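# Pin the cable end while holding the reel aloft

## Task

Close one gripper on the reel so that one of its fingers pins the cable down at a point close to one of the cable's ends. Declare completion only when that single grip keeps the reel steady and well above the table, and the other arm is away from both reel and cable, holds nothing, and touches the holding arm lightly or not at all.

## Robot and tools

Robot: two arms, left_arm and right_arm, each with a two-finger parallel gripper. The names are labels only and do not match left or right in the camera images.

Frame: every printed pose uses one scene frame. Its origin sits on the table surface midway between the arms, +z is up, +x points out over the table, and left_arm is on the +y side. For each gripper the result gives end_effector_position (metres) and end_effector_quat_wxyz. The printed hand position can be somewhat wrong, more so when the arm reaches far. In a gripper's own axes the fingers extend along +z and close along y. end_effector_position is the point between the pads, roughly 1 cm short of the fingertips.

Joint ranges (rad), base to hand: waist -2.880 to 2.880, shoulder 0.000 to 3.142, elbow 0.000 to 3.019, wrist pitch -1.693 to 1.571, wrist yaw -1.571 to 1.571, wrist roll -2.094 to 2.094. An elbow never quite straightens.

The 14-number row (used by execute_actions and by move): one flat list covering both arms, each value in [-1, 1]: left_arm dx, dy, dz, rx, ry, rz, opening, then right_arm dx, dy, dz, rx, ry, rz, opening. Send all 14 even if one arm should stay put. dx to rz are offsets, not poses, expressed in that gripper's own axes and measured from the gripper pose printed in the most recent result that showed it. Before any result in the scene has shown it, and for the second or later call inside one reply, they count from where the gripper actually is when the call begins. 1.0 equals 0.6 m for dx, dy, dz and 180 degrees for rotation; rx, ry, rz form a single rotation vector. Opening is absolute, not an offset: +1 is fully open (0.094 m), -1 is shut.

execute_actions: argument actions is a list holding one action, one wait, or nothing. An empty list ({"actions": []}) only reports the state. An action is {"rows": [...], "steps": n}: 1 to 15 rows, steps up to 15 (default 15), each step 1/30 s. Row k is used on step k; the final row repeats if steps exceed rows. Every row counts from the same reference pose, so rows are not cumulative. A wait is {"steps": n} with n up to 300, counted from the previous result, so your thinking time is included. Optional pictures (boolean) toggles images. A rejected call sends nothing.

move: target is one 14-number row as above; speed is the top path speed in m/s, 0.002 to 0.5 (default 0.25), with turning capped at twice that value in rad/s. Each gripper follows a straight path toward its target; both paths finish together, lasting 0.5 to 10 s, and are cut off at 10 s. Rotation takes the shorter direction. Openings are sent when the move begins. The path begins once the robot is still, or after 3 s. Paths ignore obstacles and the other arm; grippers lag, drift, and may exceed speed near full reach. The result adds a move: line with the ending (done, off_target, moving, held, fault) and limits: paced means the pose was clipped, held means a check blocked some steps (afterwards the arm may jump quickly). It also gives each gripper's distance from its target; an arm not named in the ending finished normally.

wait: seconds 0 to 10; nothing new is sent, but fingers still in motion keep going.

zoom_image: camera is one of cam_high, cam_low, cam_left_wrist, cam_right_wrist (each 504x504, delivered in that order); region is [x0, y0, x1, y1] in pixels from the top-left, no larger than 504 by 504.

finished_scene: scene is the number of the current scene; it ends that scene for good and reports success. Replying without any tool call also ends the run.

Control behaviour: each step, a commanded pose is limited to 70 mm and 16 degrees away from the measured pose, then damped inverse kinematics tracks it, favouring position over orientation. After an action, an arm only continues to its last clipped pose, so check the result and send the remainder. Arms tend to settle a centimetre or more low. All-zero offsets are not idle: they pull the arm back to its reference pose and can let it sink. To keep an arm in place, send the correction toward its wanted pose in your first call of a reply and zeros afterwards, aiming higher if it still sags. The simulation keeps running while you think.

Result lines: HELD marks steps where your row was partly or wholly withheld; pose unreachable means the clearance check altered or blocked commands to the named arm; a Hand target line shows where each gripper is being driven; FAULT marks an arm stop. grip_measured is the finger gap on the command scale (last Joint positions value is metres); each gripper may read up to about 1 mm off, consistently.

Gripping: command an opening below grip_measured to hold; about 0.03 under gives a firm grip, less a gentler one. Pads push about 50 to 62 N at most (less on some grippers, and less on parts thinner than about 2 mm), with a brief spike on first contact.

Avoid: arms striking or pressing each other hard, knocking anything off the table, drops, slips, slams, fast impacts and driving targets deep past contact (faster and deeper means harder). Loose objects may get small random shoves. Carrying a load heats motors, even while you think: MOTOR HOT appears at 85 °C, and at 100 °C an OVER-TEMPERATURE FAULT releases that arm and it falls.

Each tool is called after "Call:" by a JSON object that holds its "op" and its "data", one argument or row to a line.

## Session

Call:
{"op": "execute_actions", "data": {
  "actions": []
}}

Scene clock: 0.00 s of 4800.00 s.
left_arm: end_effector_position=(+0.3321, +0.2147, +0.3427) grip_measured=+1.000 end_effector_quat_wxyz=(+0.216, -0.450, +0.863, +0.080) | right_arm: end_effector_position=(+0.2592, -0.3493, +0.0939) grip_measured=+1.000 end_effector_quat_wxyz=(+0.029, -0.127, +0.986, -0.100)
Joint positions: left_arm=[-0.265  1.006  1.223 -1.61  -0.432 -1.291  0.094] | right_arm=[ 0.239  1.118  0.672 -1.072  0.203 -0.099  0.094]
Joint velocities: left_arm=[ 0.005 -0.005  0.017 -0.002 -0.007 -0.037  0.   ] | right_arm=[ 0.005 -0.005  0.002  0.002  0.022  0.022  0.   ]
Motor temperatures (°C, as the motors report them): left_arm=[23 26 32 27 23 26] | right_arm=[24 32 30 26 25 25]
Hand target (left_arm): +0.336, +0.213, +0.352; +0.224, -0.452, +0.860, +0.071
Hand target (right_arm): +0.268, -0.348, +0.101; +0.039, -0.126, +0.986, -0.100

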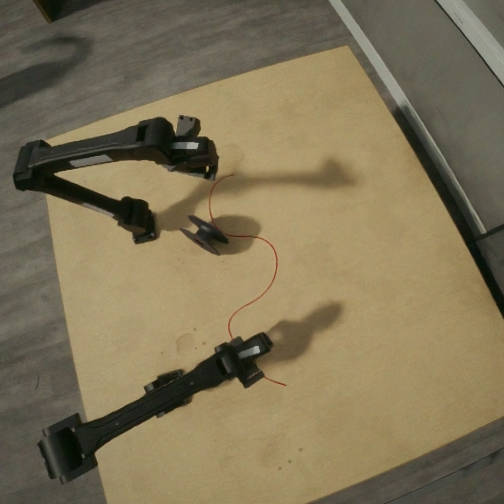

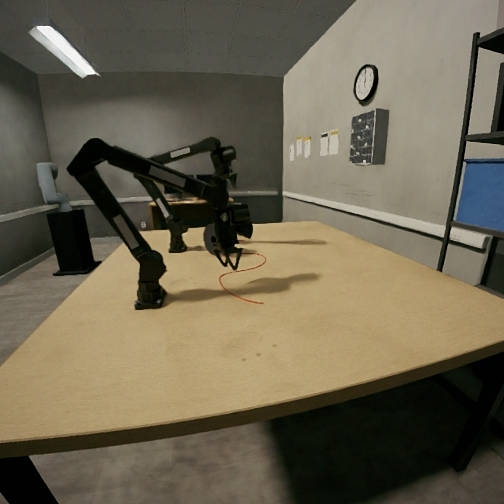

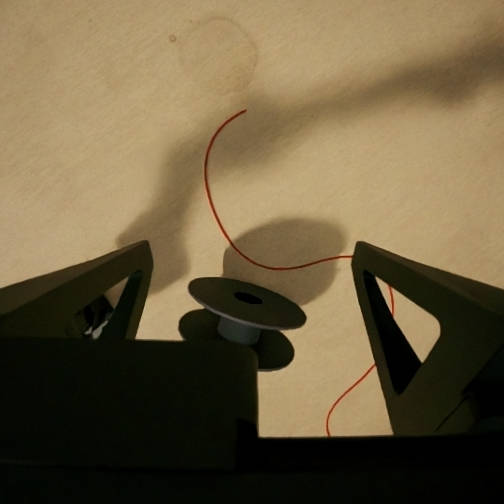

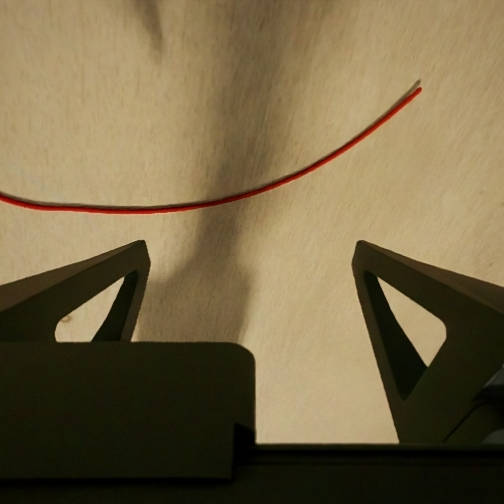

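Call:
{"op": "move", "data": {
  "target": [0,0,0,0,0,0,1, 0,-0.13,0,0,0,0.333,1],
  "speed": 0.2
}}

Scene clock: 16.43 s of 4800.00 s.
left_arm: end_effector_position=(+0.3321, +0.2147, +0.3427) grip_measured=+1.000 end_effector_quat_wxyz=(+0.216, -0.450, +0.863, +0.080) | right_arm: end_effector_position=(+0.2554, -0.4172, +0.0952) grip_measured=+1.000 end_effector_quat_wxyz=(+0.052, +0.372, +0.924, -0.076)
Joint positions: left_arm=[-0.265  1.006  1.223 -1.61  -0.432 -1.291  0.094] | right_arm=[-0.025  1.118  0.678 -1.072  0.174  0.659  0.094]
Joint velocities: left_arm=[-0.005 -0.005  0.002 -0.007 -0.081  0.022  0.   ] | right_arm=[-0.005  0.005 -0.007 -0.007 -0.066  0.066  0.   ]
Motor temperatures (°C, as the motors report them): left_arm=[23 26 37 27 24 26] | right_arm=[24 32 35 26 25 25]
Hand target (left_arm): +0.332, +0.215, +0.343; +0.216, -0.450, +0.863, +0.080
Hand target (right_arm): +0.277, -0.421, +0.110; +0.074, +0.383, +0.918, -0.067
Off the commanded pose (left_arm): 0.000 m, 0 deg.
Off the commanded pose (right_arm): 0.028 m, 3 deg.
After step 180, 7.33 s passed at rest.
move: off_target (right_arm)

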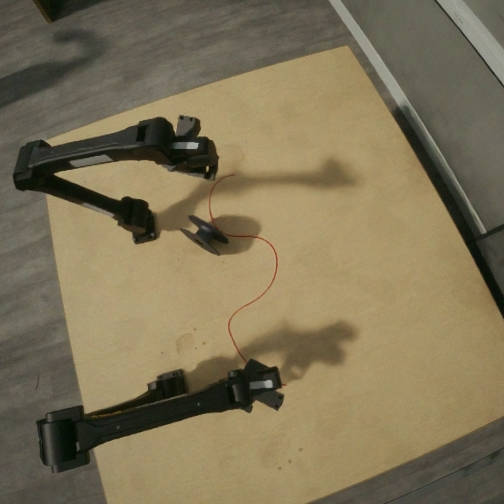

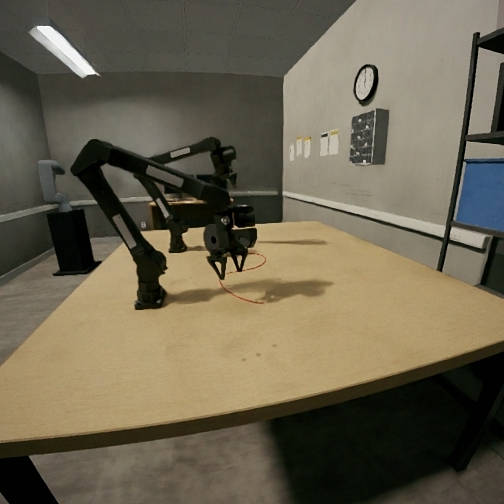

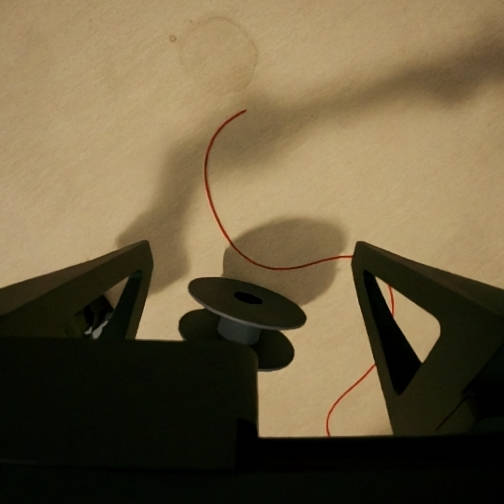

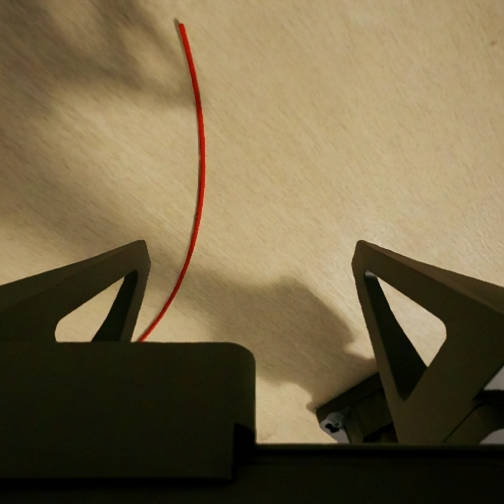

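Call:
{"op": "move", "data": {
  "target": [0,0,0,0,0,0,1, -0.07,0.08,0.19,0,0,0,1],
  "speed": 0.1
}}

Scene clock: 22.20 s of 4800.00 s.
left_arm: end_effector_position=(+0.3321, +0.2147, +0.3427) grip_measured=+1.000 end_effector_quat_wxyz=(+0.216, -0.450, +0.863, +0.080) | right_arm: end_effector_position=(+0.3218, -0.4284, +0.0059) grip_measured=+1.000 end_effector_quat_wxyz=(+0.065, +0.372, +0.923, -0.072)
Joint positions: left_arm=[-0.265  1.006  1.223 -1.61  -0.432 -1.291  0.094] | right_arm=[-0.039  1.465  0.695 -0.713  0.173  0.645  0.094]
Joint velocities: left_arm=[-0.024 -0.005 -0.007 -0.017  0.007 -0.022  0.   ] | right_arm=[ 0.005 -0.015 -0.012 -0.002 -0.095  0.022  0.   ]
Motor temperatures (°C, as the motors report them): left_arm=[23 26 37 27 24 26] | right_arm=[24 32 36 26 25 25]
Hand target (left_arm): +0.332, +0.215, +0.343; +0.216, -0.450, +0.863, +0.080
Hand target (right_arm): +0.324, -0.432, -0.011; +0.052, +0.372, +0.924, -0.075
Off the commanded pose (left_arm): 0.000 m, 0 deg.
Off the commanded pose (right_arm): 0.022 m, 2 deg.
move: off_target (right_arm)

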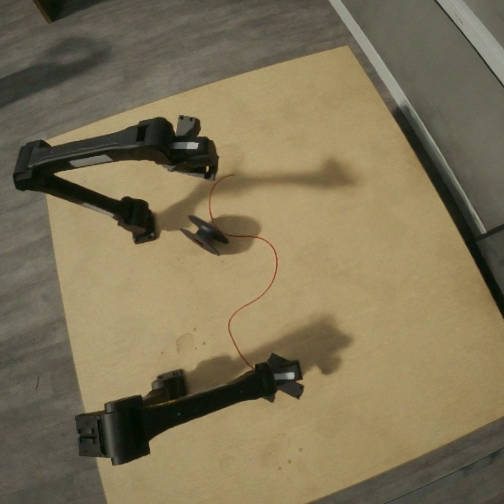

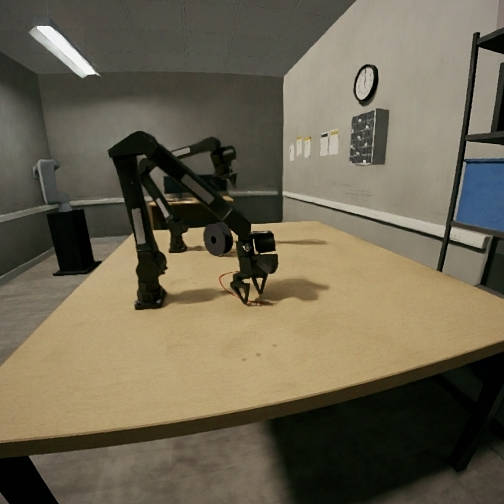

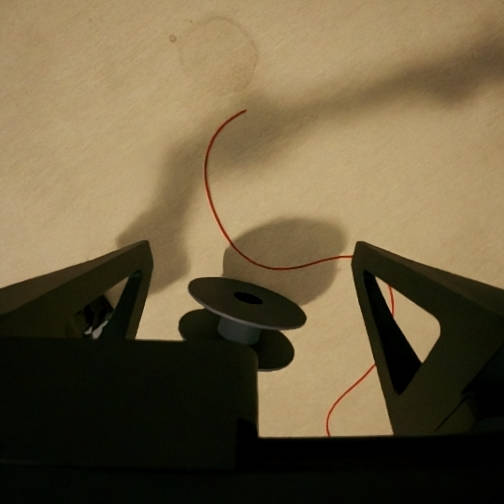

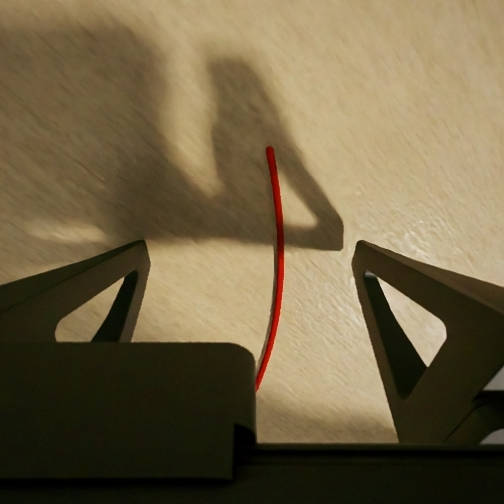

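Call:
{"op": "move", "data": {
  "target": [0,0,0,0,0,0,1, 0.07,0.01,0.02,0,0,0,1],
  "speed": 0.06
}}

Call:
{"op": "move", "data": {
  "target": [0,0,0,0,0,0,1, 0,0,0.03,0,0,0,-1],
  "speed": 0.05
}}

Call:
{"op": "move", "data": {
  "target": [0,0,0,0,0,0,1, 0,0,-0.25,0,0,0,-1],
  "speed": 0.08
}}

Scene clock: 32.60 s of 4800.00 s.
left_arm: end_effector_position=(+0.3321, +0.2147, +0.3427) grip_measured=+1.000 end_effector_quat_wxyz=(+0.216, -0.450, +0.863, +0.080) | right_arm: end_effector_position=(+0.3158, -0.4066, +0.0045) grip_measured=+1.000 end_effector_quat_wxyz=(+0.091, +0.380, +0.918, -0.068)
Joint positions: left_arm=[-0.265  1.006  1.223 -1.61  -0.432 -1.291  0.094] | right_arm=[ 0.032  1.424  0.641 -0.661  0.189  0.73   0.094]
Joint velocities: left_arm=[ 0.005 -0.005 -0.017 -0.012  0.022  0.037  0.   ] | right_arm=[ 0.005  0.005 -0.007  0.002  0.007 -0.007  0.   ]
Motor temperatures (°C, as the motors report them): left_arm=[23 26 38 27 24 26] | right_arm=[24 32 35 26 25 25]
Hand target (left_arm): +0.332, +0.215, +0.343; +0.216, -0.450, +0.863, +0.080
Hand target (right_arm): +0.296, -0.400, -0.013; +0.065, +0.372, +0.923, -0.074
Off the commanded pose (left_arm): 0.000 m, 0 deg.
Off the commanded pose (right_arm): 0.028 m, 3 deg.
After step 180, 3.37 s passed at rest.
move: off_target (right_arm)

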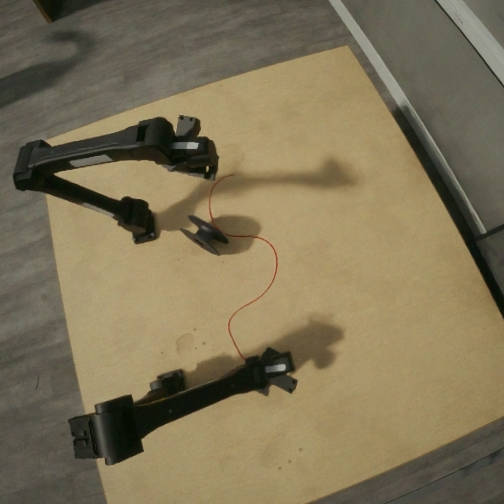

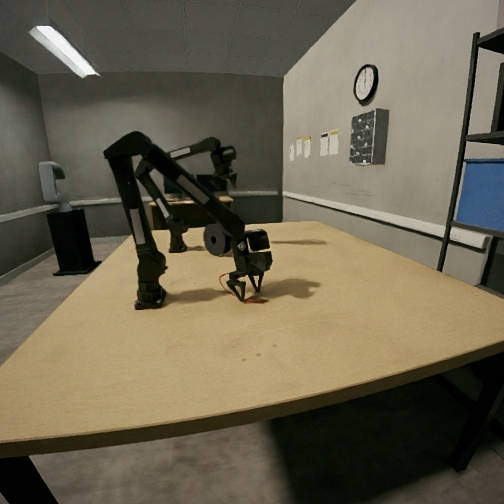

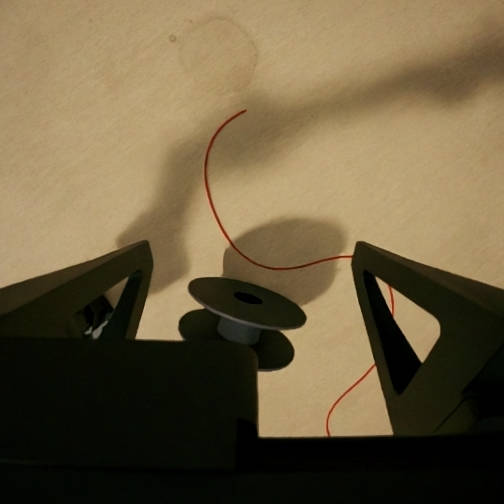

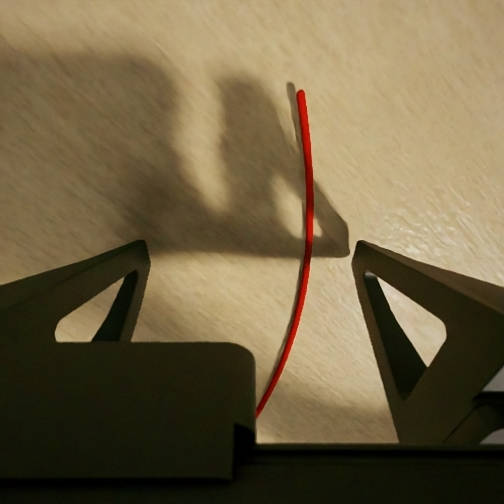

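Scene clock: 33.37 s of 4800.00 s.
left_arm: end_effector_position=(+0.3321, +0.2147, +0.3427) grip_measured=+1.000 end_effector_quat_wxyz=(+0.216, -0.450, +0.863, +0.080) | right_arm: end_effector_position=(+0.3245, -0.4074, +0.0040) grip_measured=-0.982 end_effector_quat_wxyz=(+0.106, +0.382, +0.916, -0.062)
Joint positions: left_arm=[-0.265  1.006  1.223 -1.61  -0.432 -1.291  0.094] | right_arm=[ 0.03   1.431  0.641 -0.621  0.189  0.73   0.001]
Joint velocities: left_arm=[-0.005 -0.015 -0.002 -0.007 -0.022  0.022  0.   ] | right_arm=[-0.005 -0.024  0.007  0.022  0.037 -0.037 -0.   ]
Motor temperatures (°C, as the motors report them): left_arm=[23 26 38 27 24 26] | right_arm=[24 32 35 26 25 25]
Hand target (left_arm): +0.332, +0.215, +0.343; +0.216, -0.450, +0.863, +0.080
Hand target (right_arm): +0.317, -0.410, -0.012; +0.091, +0.380, +0.918, -0.067
Off the commanded pose (left_arm): 0.000 m, 0 deg.
Off the commanded pose (right_arm): 0.018 m, 2 deg.
move: off_target (right_arm)

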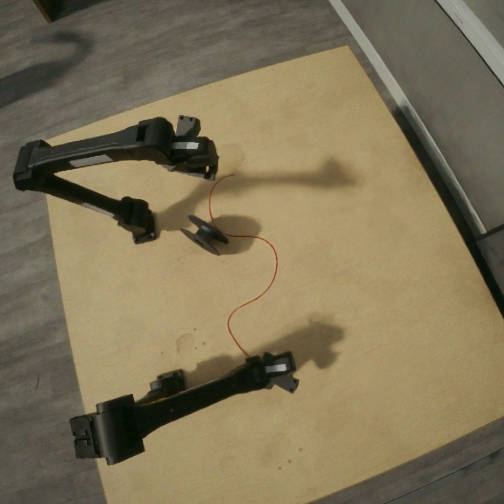

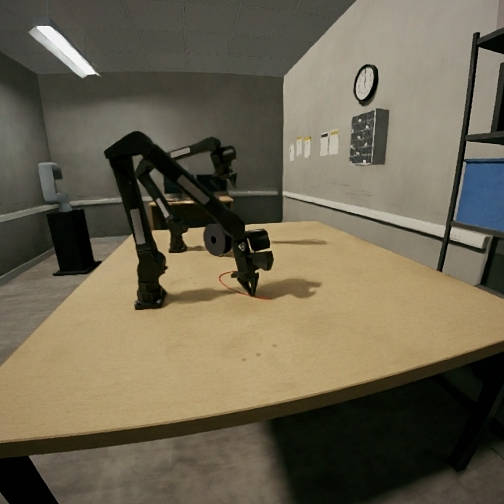

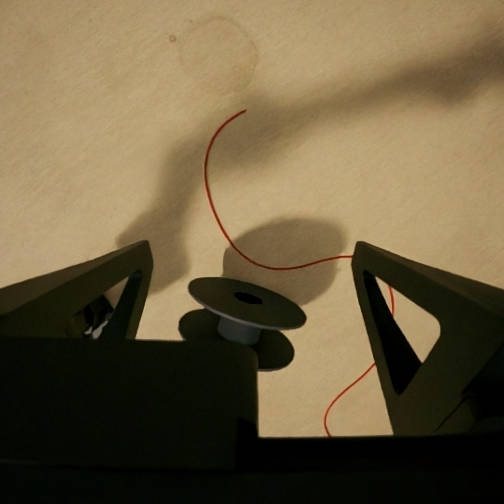

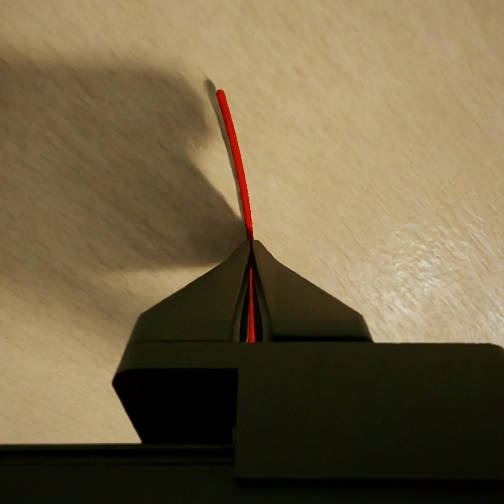

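Scene clock: 35.60 s of 4800.00 s.
left_arm: end_effector_position=(+0.3321, +0.2147, +0.3427) grip_measured=+1.000 end_effector_quat_wxyz=(+0.216, -0.450, +0.863, +0.080) | right_arm: end_effector_position=(+0.2861, -0.3808, +0.1274) grip_measured=-0.990 end_effector_quat_wxyz=(+0.090, +0.378, +0.919, -0.069)
Joint positions: left_arm=[-0.265  1.006  1.223 -1.61  -0.432 -1.291  0.094] | right_arm=[ 0.12   1.12   0.766 -1.11   0.202  0.813  0.   ]
Joint velocities: left_arm=[-0.015 -0.005 -0.012  0.002  0.022 -0.007  0.   ] | right_arm=[-0.005 -0.015 -0.007  0.002  0.007  0.022 -0.001]
Motor temperatures (°C, as the motors report them): left_arm=[23 26 38 27 24 26] | right_arm=[24 32 36 26 25 25]
Hand target (left_arm): +0.332, +0.215, +0.343; +0.216, -0.450, +0.863, +0.080
Hand target (right_arm): +0.300, -0.378, +0.147; +0.107, +0.382, +0.916, -0.063
Off the commanded pose (left_arm): 0.000 m, 0 deg.
Off the commanded pose (right_arm): 0.028 m, 2 deg.
move: off_target (right_arm)

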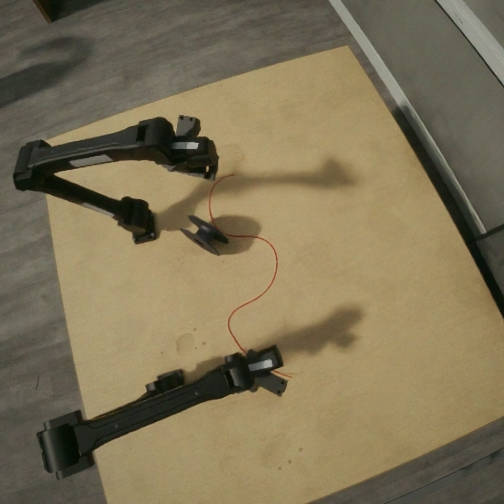

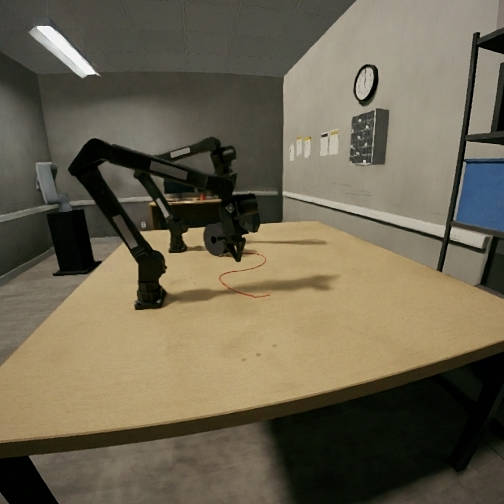

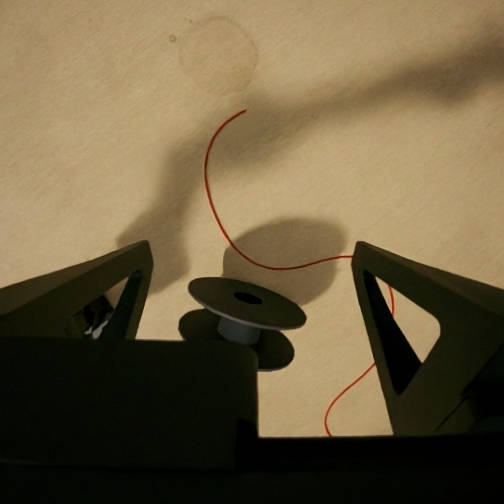

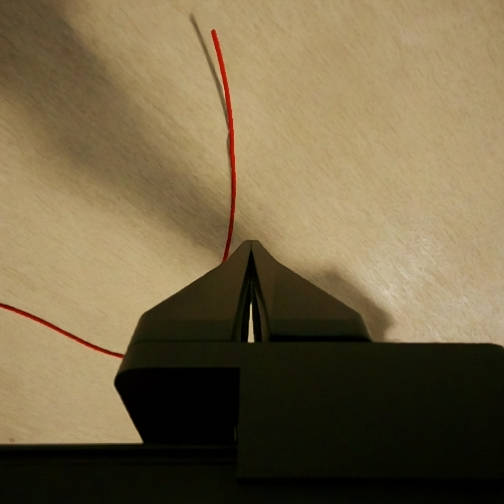

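Call:
{"op": "move", "data": {
  "target": [0,0,0,0,0,0,1, -0.02,-0.01,0.27,-0.019,0.069,0,1],
  "speed": 0.1
}}

Scene clock: 52.47 s of 4800.00 s.
left_arm: end_effector_position=(+0.3321, +0.2147, +0.3427) grip_measured=+1.000 end_effector_quat_wxyz=(+0.216, -0.450, +0.863, +0.080) | right_arm: end_effector_position=(+0.3092, -0.4154, +0.0034) grip_measured=+1.000 end_effector_quat_wxyz=(+0.012, +0.390, +0.921, +0.003)
Joint positions: left_arm=[-0.265  1.006  1.223 -1.61  -0.432 -1.291  0.094] | right_arm=[-0.093  1.467  0.7   -0.779  0.     0.633  0.094]
Joint velocities: left_arm=[-0.005 -0.015  0.007 -0.012 -0.095 -0.007  0.   ] | right_arm=[-0.005  0.005  0.007 -0.007  0.095  0.007  0.   ]
Motor temperatures (°C, as the motors report them): left_arm=[23 26 38 27 24 26] | right_arm=[24 32 39 26 25 25]
Hand target (left_arm): +0.332, +0.215, +0.343; +0.216, -0.450, +0.863, +0.080
Hand target (right_arm): +0.309, -0.422, -0.022; -0.000, +0.381, +0.925, +0.003
Off the commanded pose (left_arm): 0.000 m, 0 deg.
Off the commanded pose (right_arm): 0.032 m, 2 deg.
After step 180, 9.00 s passed at rest.
move: off_target (right_arm)

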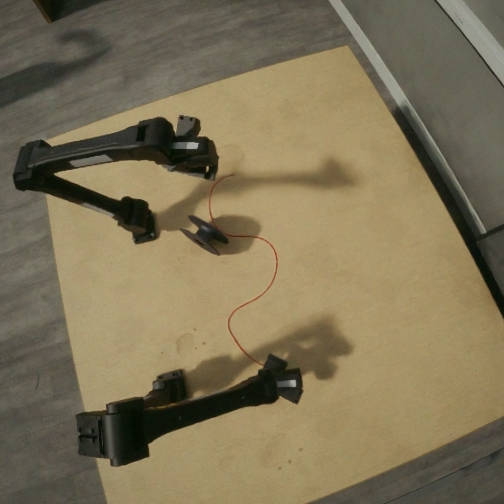

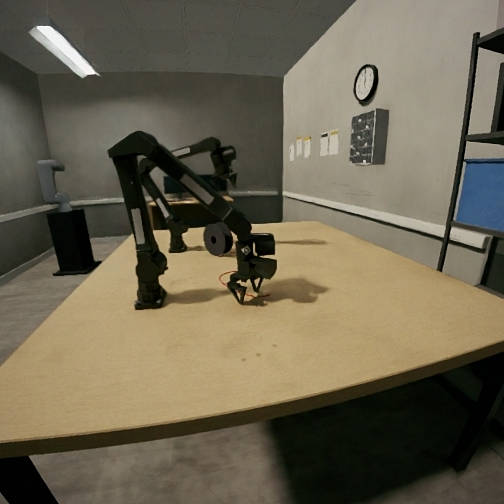

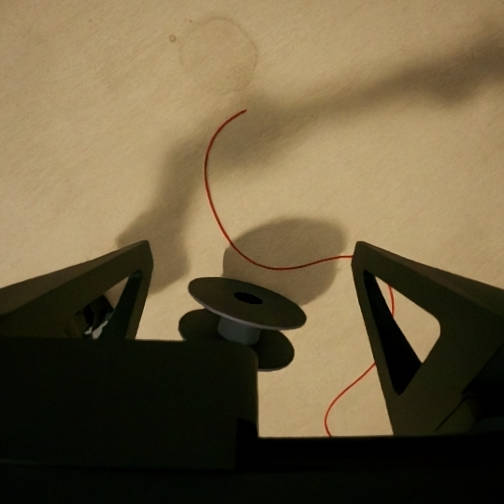

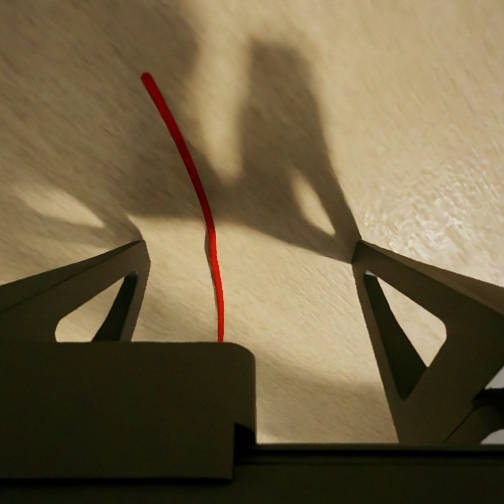

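Call:
{"op": "move", "data": {
  "target": [0,0,0,0,0,0,1, 0,0,0.03,0,0,0,-1],
  "speed": 0.05
}}

Call:
{"op": "move", "data": {
  "target": [0,0,0,0,0,0,1, 0,0,-0.25,0,0,0,-1],
  "speed": 0.06
}}

Scene clock: 60.97 s of 4800.00 s.
left_arm: end_effector_position=(+0.3321, +0.2147, +0.3427) grip_measured=+1.000 end_effector_quat_wxyz=(+0.216, -0.450, +0.863, +0.080) | right_arm: end_effector_position=(+0.3144, -0.4173, +0.0031) grip_measured=-0.973 end_effector_quat_wxyz=(+0.023, +0.391, +0.920, +0.003)
Joint positions: left_arm=[-0.265  1.006  1.223 -1.61  -0.432 -1.291  0.094] | right_arm=[-0.094  1.468  0.7   -0.756  0.005  0.633  0.001]
Joint velocities: left_arm=[ 0.015 -0.005  0.017 -0.002 -0.007 -0.007  0.   ] | right_arm=[-0.015  0.005  0.002 -0.022 -0.066  0.007  0.001]
Motor temperatures (°C, as the motors report them): left_arm=[23 26 38 27 24 26] | right_arm=[24 32 37 26 25 25]
Hand target (left_arm): +0.332, +0.215, +0.343; +0.216, -0.450, +0.863, +0.080
Hand target (right_arm): +0.309, -0.416, -0.013; +0.012, +0.390, +0.921, +0.003
Off the commanded pose (left_arm): 0.000 m, 0 deg.
Off the commanded pose (right_arm): 0.018 m, 1 deg.
After step 180, 1.80 s passed at rest.
move: off_target (right_arm)

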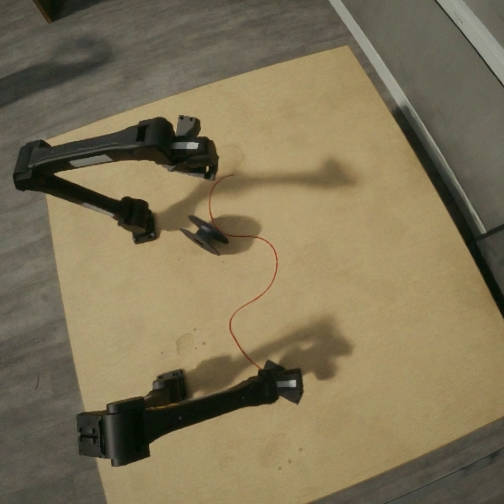

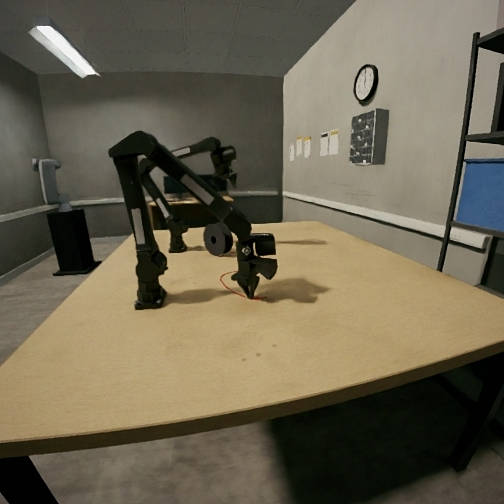

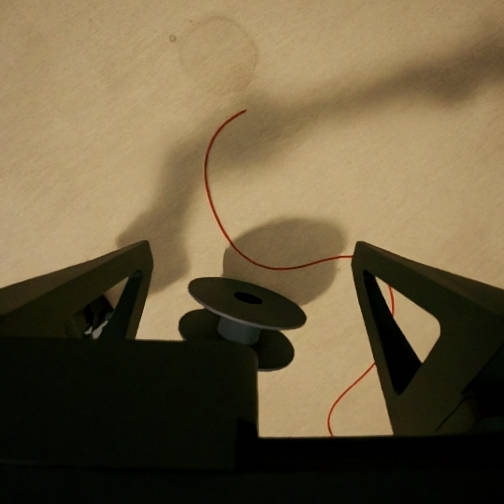

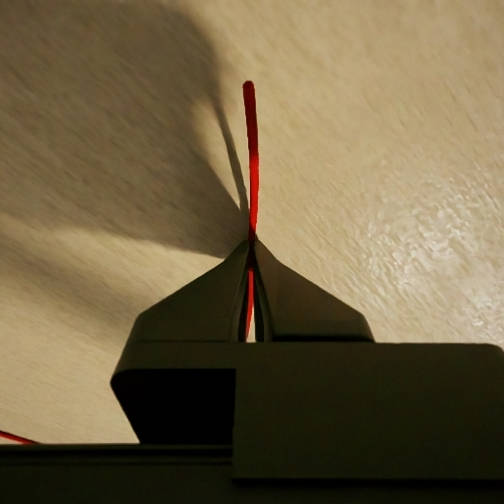

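Scene clock: 63.80 s of 4800.00 s.
left_arm: end_effector_position=(+0.3321, +0.2147, +0.3427) grip_measured=+1.000 end_effector_quat_wxyz=(+0.216, -0.450, +0.863, +0.080) | right_arm: end_effector_position=(+0.2911, -0.4133, +0.1316) grip_measured=-0.973 end_effector_quat_wxyz=(+0.006, +0.391, +0.921, -0.001)
Joint positions: left_arm=[-0.265  1.006  1.223 -1.61  -0.432 -1.291  0.094] | right_arm=[-0.094  1.21   0.859 -1.209  0.005  0.633  0.001]
Joint velocities: left_arm=[-0.005 -0.005  0.002 -0.007 -0.022 -0.051  0.   ] | right_arm=[-0.015 -0.005  0.012  0.007 -0.022 -0.007 -0.001]
Motor temperatures (°C, as the motors report them): left_arm=[23 26 38 27 24 26] | right_arm=[24 32 37 26 25 25]
Hand target (left_arm): +0.332, +0.215, +0.343; +0.216, -0.450, +0.863, +0.080
Hand target (right_arm): +0.305, -0.415, +0.151; +0.023, +0.391, +0.920, +0.003
Off the commanded pose (left_arm): 0.000 m, 0 deg.
Off the commanded pose (right_arm): 0.027 m, 2 deg.
move: off_target (right_arm)

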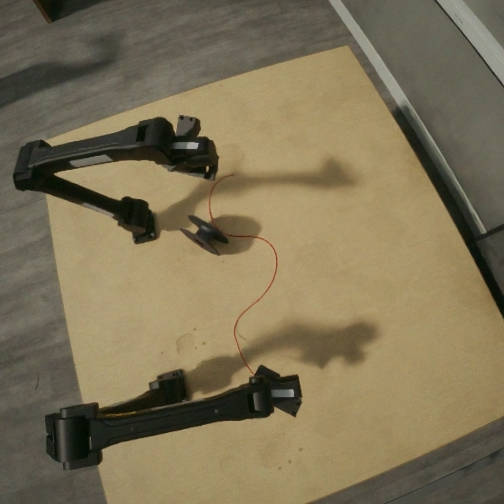

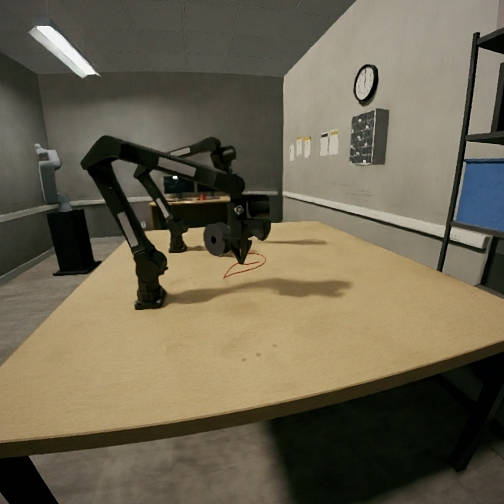

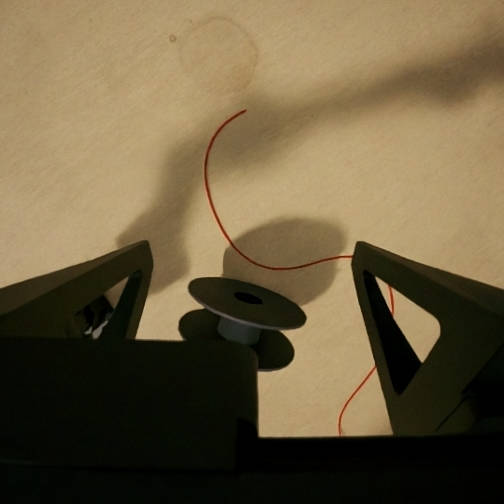

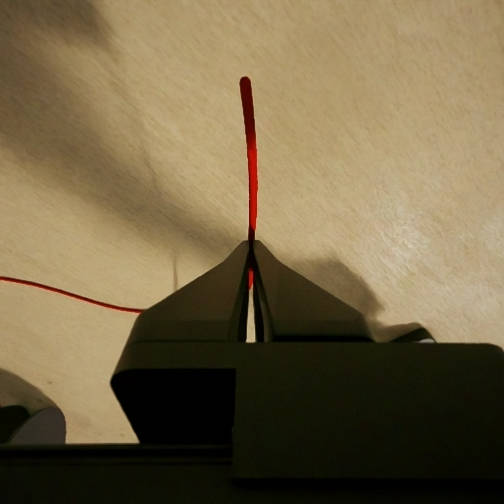

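Call:
{"op": "move", "data": {
  "target": [0.297,0.061,-0.071,0.053,0.144,0.300,1, 0,0,0,0,0,0,-1],
  "speed": 0.25
}}

Scene clock: 94.93 s of 4800.00 s.
left_arm: end_effector_position=(+0.2060, +0.0892, +0.3013) grip_measured=+1.000 end_effector_quat_wxyz=(+0.032, -0.009, +0.999, -0.022) | right_arm: end_effector_position=(+0.2911, -0.4133, +0.1316) grip_measured=-0.973 end_effector_quat_wxyz=(+0.006, +0.391, +0.921, -0.001)
Joint positions: left_arm=[-0.669  0.91   1.108 -1.693 -0.014 -0.789  0.094] | right_arm=[-0.094  1.21   0.859 -1.209  0.005  0.633  0.001]
Joint velocities: left_arm=[-0.015  0.005  0.002  0.002  0.007  0.007  0.   ] | right_arm=[-0.005 -0.005 -0.012 -0.017  0.066 -0.095  0.   ]
Motor temperatures (°C, as the motors report them): left_arm=[23 26 39 27 24 26] | right_arm=[24 32 41 26 25 25]
Hand target (left_arm): +0.201, +0.091, +0.298; +0.025, -0.001, +1.000, -0.019
Hand target (right_arm): +0.291, -0.413, +0.132; +0.006, +0.391, +0.921, -0.001
Off the commanded pose (left_arm): 0.006 m, 5 deg.
Off the commanded pose (right_arm): 0.000 m, 0 deg.
joint sent to its limit (left arm) — the command would take joint 4 (wrist pitch) past its lower limit, so that joint was sent only as far as its limit.
After step 180, 22.60 s passed at rest.
move: off_target (left_arm)

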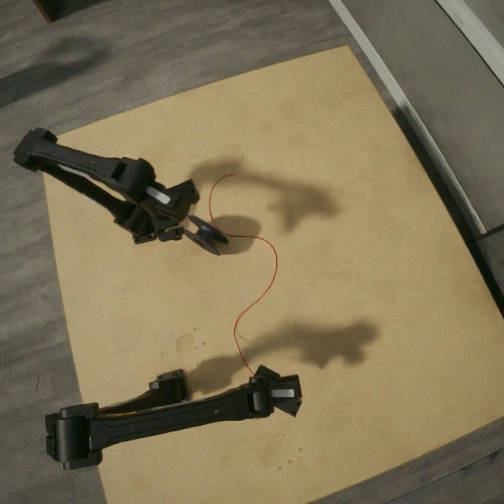

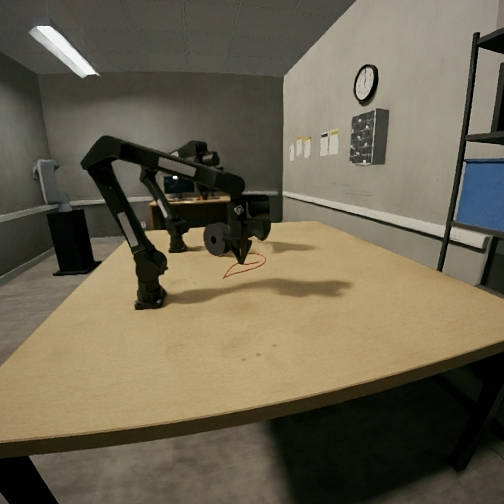

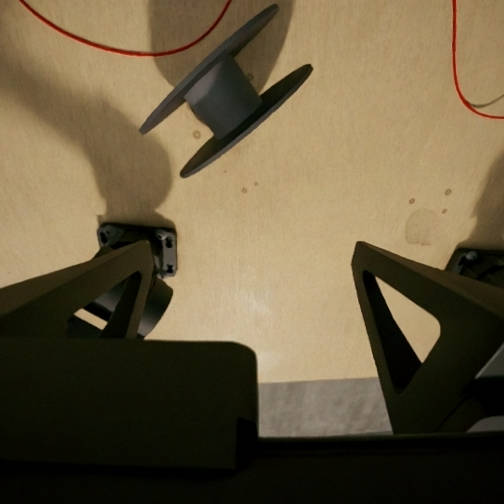

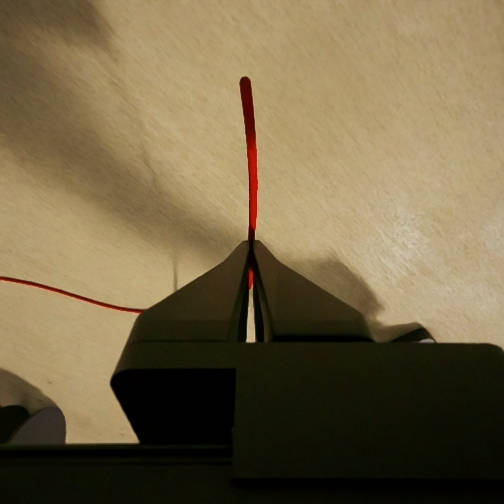

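Call:
{"op": "move", "data": {
  "target": [0.053,0.242,0.127,0.109,-0.232,0.265,1, 0.305,0.316,-0.113,0,0,-0.49,-1],
  "speed": 0.2
}}

Scene clock: 144.83 s of 4800.00 s.
left_arm: end_effector_position=(+0.1822, +0.2239, +0.2190) grip_measured=+1.000 end_effector_quat_wxyz=(+0.359, +0.374, +0.846, -0.123) | right_arm: end_effector_position=(+0.2870, -0.1629, +0.1809) grip_measured=-0.972 end_effector_quat_wxyz=(-0.009, -0.352, +0.936, -0.019)
Joint positions: left_arm=[ 0.849  0.398  0.596 -1.693  0.775  1.548  0.094] | right_arm=[ 0.666  1.328  1.096 -1.365  0.033 -0.129  0.001]
Joint velocities: left_arm=[-0.015 -0.015 -0.002  0.002 -0.022  0.051  0.   ] | right_arm=[ 0.005 -0.005 -0.007  0.017  0.051 -0.022  0.001]
Motor temperatures (°C, as the motors report them): left_arm=[23 26 38 27 24 26] | right_arm=[24 31 39 26 25 25]
Hand target (left_arm): +0.180, +0.224, +0.214; +0.352, +0.372, +0.849, -0.131
Hand target (right_arm): +0.298, -0.155, +0.195; +0.000, -0.360, +0.933, -0.019
Off the commanded pose (left_arm): 0.009 m, 6 deg.
Off the commanded pose (right_arm): 0.025 m, 2 deg.
joint sent to its limit (left arm) — the command would take joint 4 (wrist pitch) past its lower limit, so that joint was sent only as far as its limit.
After step 180, 39.47 s passed at rest.
move: off_target (left_arm, right_arm)

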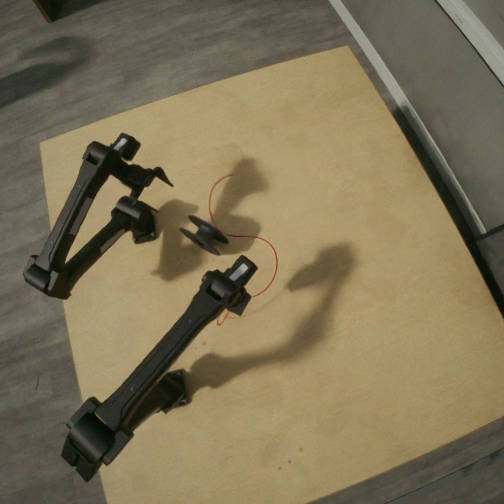

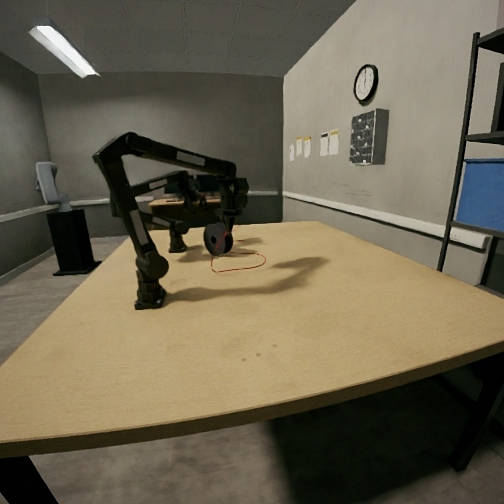

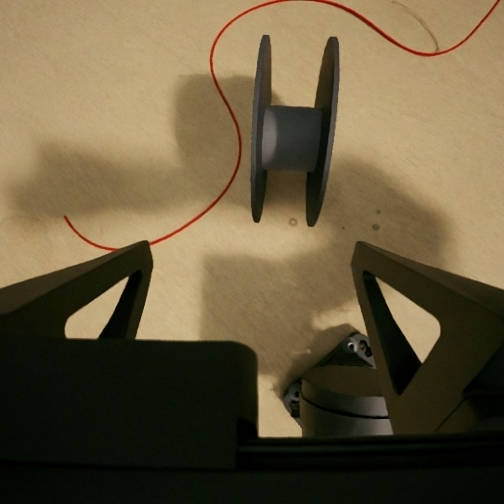

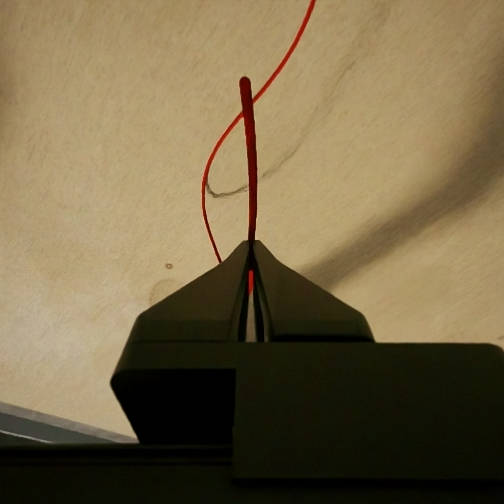

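Call:
{"op": "move", "data": {
  "target": [0,-0.06,0.1,0,0,0,1, -0.158,0.223,0.068,0,0,-0.49,-1],
  "speed": 0.12
}}

Scene clock: 160.07 s of 4800.00 s.
left_arm: end_effector_position=(+0.1872, +0.1734, +0.1750) grip_measured=+1.000 end_effector_quat_wxyz=(+0.353, +0.376, +0.849, -0.120) | right_arm: end_effector_position=(+0.2583, -0.0245, +0.1268) grip_measured=-0.972 end_effector_quat_wxyz=(+0.045, +0.899, -0.436, +0.007)
Joint positions: left_arm=[ 0.13   0.142  0.431 -1.259  0.503  0.702  0.094] | right_arm=[ 0.972  1.592  1.227 -1.292  0.033 -1.34   0.001]
Joint velocities: left_arm=[-0.015 -0.005 -0.002 -0.002 -0.022  0.007  0.   ] | right_arm=[-0.015  0.005 -0.002 -0.017 -0.051 -0.037 -0.001]
Motor temperatures (°C, as the motors report them): left_arm=[23 25 38 27 24 26] | right_arm=[24 31 42 26 25 25]
Hand target (left_arm): +0.188, +0.173, +0.172; +0.356, +0.375, +0.848, -0.118
Hand target (right_arm): +0.271, -0.004, +0.136; +0.022, +0.904, -0.427, +0.013
Off the commanded pose (left_arm): 0.003 m, 1 deg.
Off the commanded pose (right_arm): 0.026 m, 3 deg.
After step 180, 2.43 s passed at rest.
move: off_target (right_arm)

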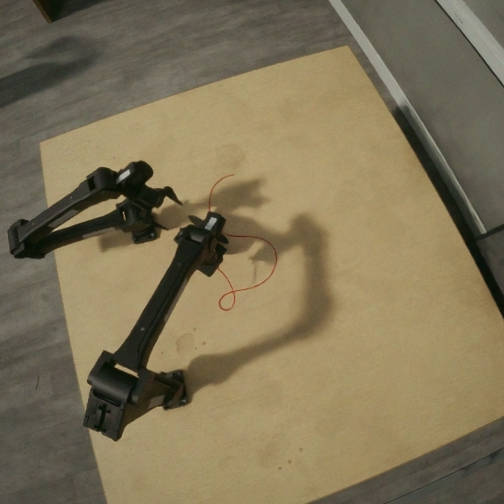

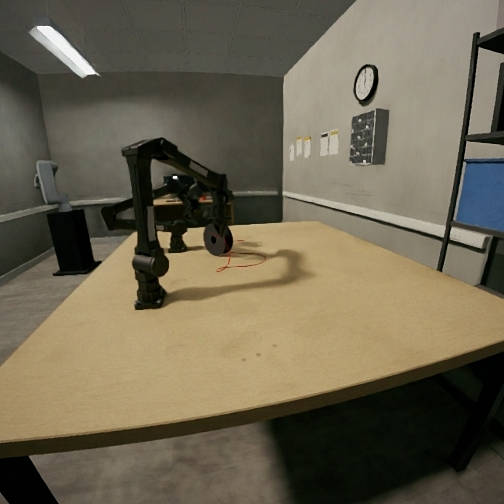

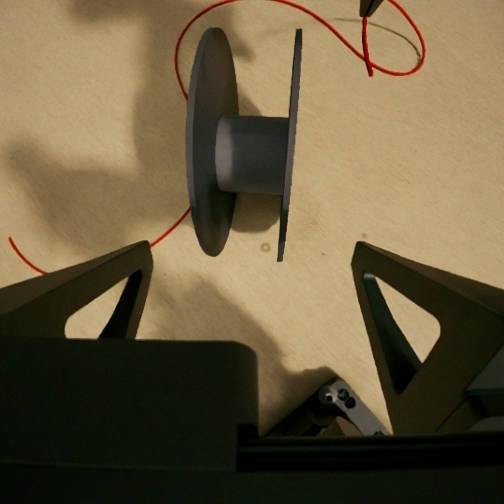

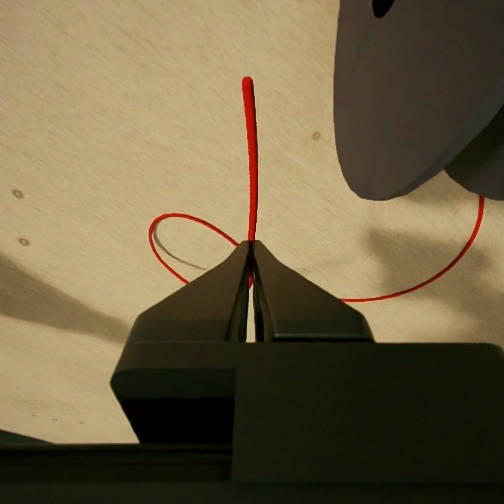

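Call:
{"op": "move", "data": {
  "target": [0,0,0.1,0,0,0,1, -0.08,-0.055,0,0,0,0,-1],
  "speed": 0.08
}}

Scene clock: 166.73 s of 4800.00 s.
left_arm: end_effector_position=(+0.2172, +0.1469, +0.1359) grip_measured=+1.000 end_effector_quat_wxyz=(+0.353, +0.378, +0.848, -0.116) | right_arm: end_effector_position=(+0.2489, +0.0195, +0.1160) grip_measured=-0.972 end_effector_quat_wxyz=(+0.050, +0.901, -0.432, +0.009)
Joint positions: left_arm=[-0.159  0.233  0.318 -0.952  0.322  0.458  0.094] | right_arm=[ 1.047  1.68   1.308 -1.295  0.033 -1.274  0.001]
Joint velocities: left_arm=[ 0.015 -0.024 -0.017 -0.017 -0.051 -0.022  0.   ] | right_arm=[-0.005 -0.024 -0.002 -0.017 -0.037  0.037 -0.   ]
Motor temperatures (°C, as the motors report them): left_arm=[23 25 38 27 24 26] | right_arm=[24 32 42 26 25 25]
Hand target (left_arm): +0.218, +0.146, +0.132; +0.353, +0.376, +0.849, -0.117
Hand target (right_arm): +0.255, +0.033, +0.123; +0.045, +0.899, -0.436, +0.008
Off the commanded pose (left_arm): 0.005 m, 0 deg.
Off the commanded pose (right_arm): 0.016 m, 1 deg.
move: off_target (right_arm)

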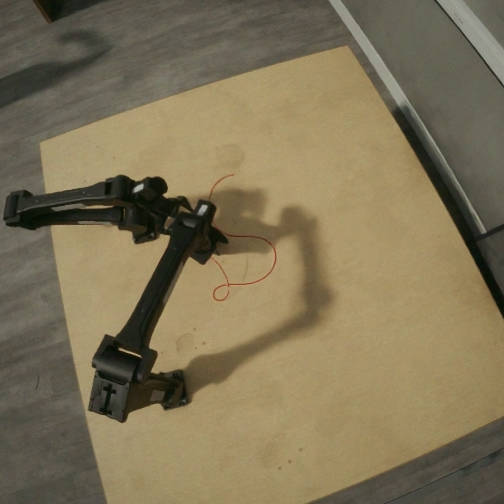

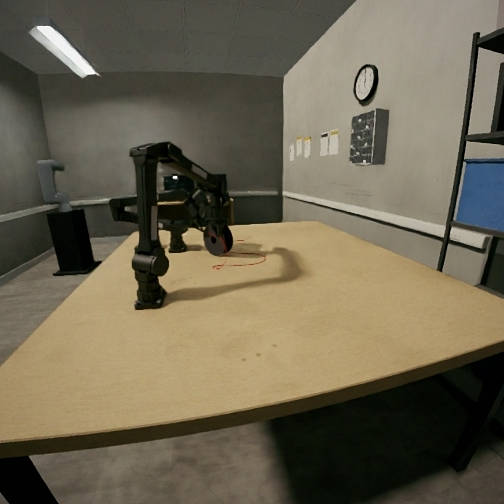

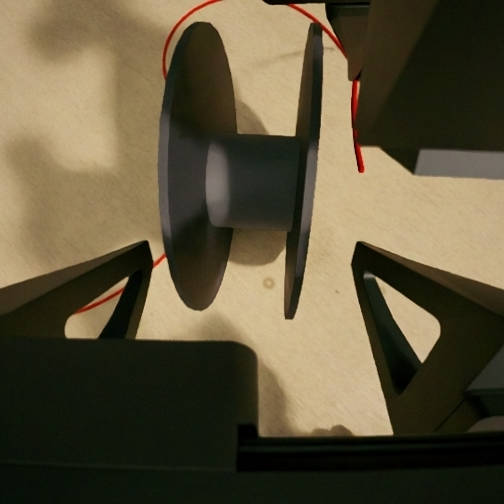

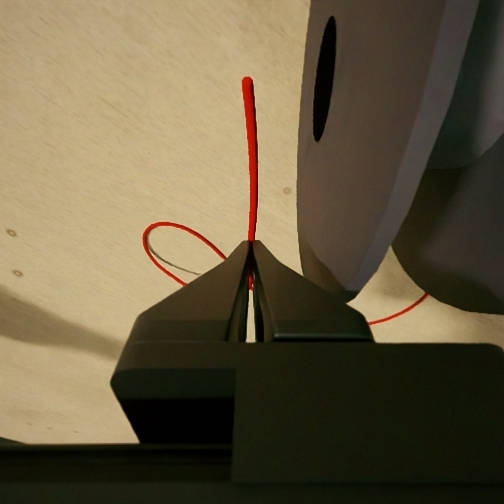

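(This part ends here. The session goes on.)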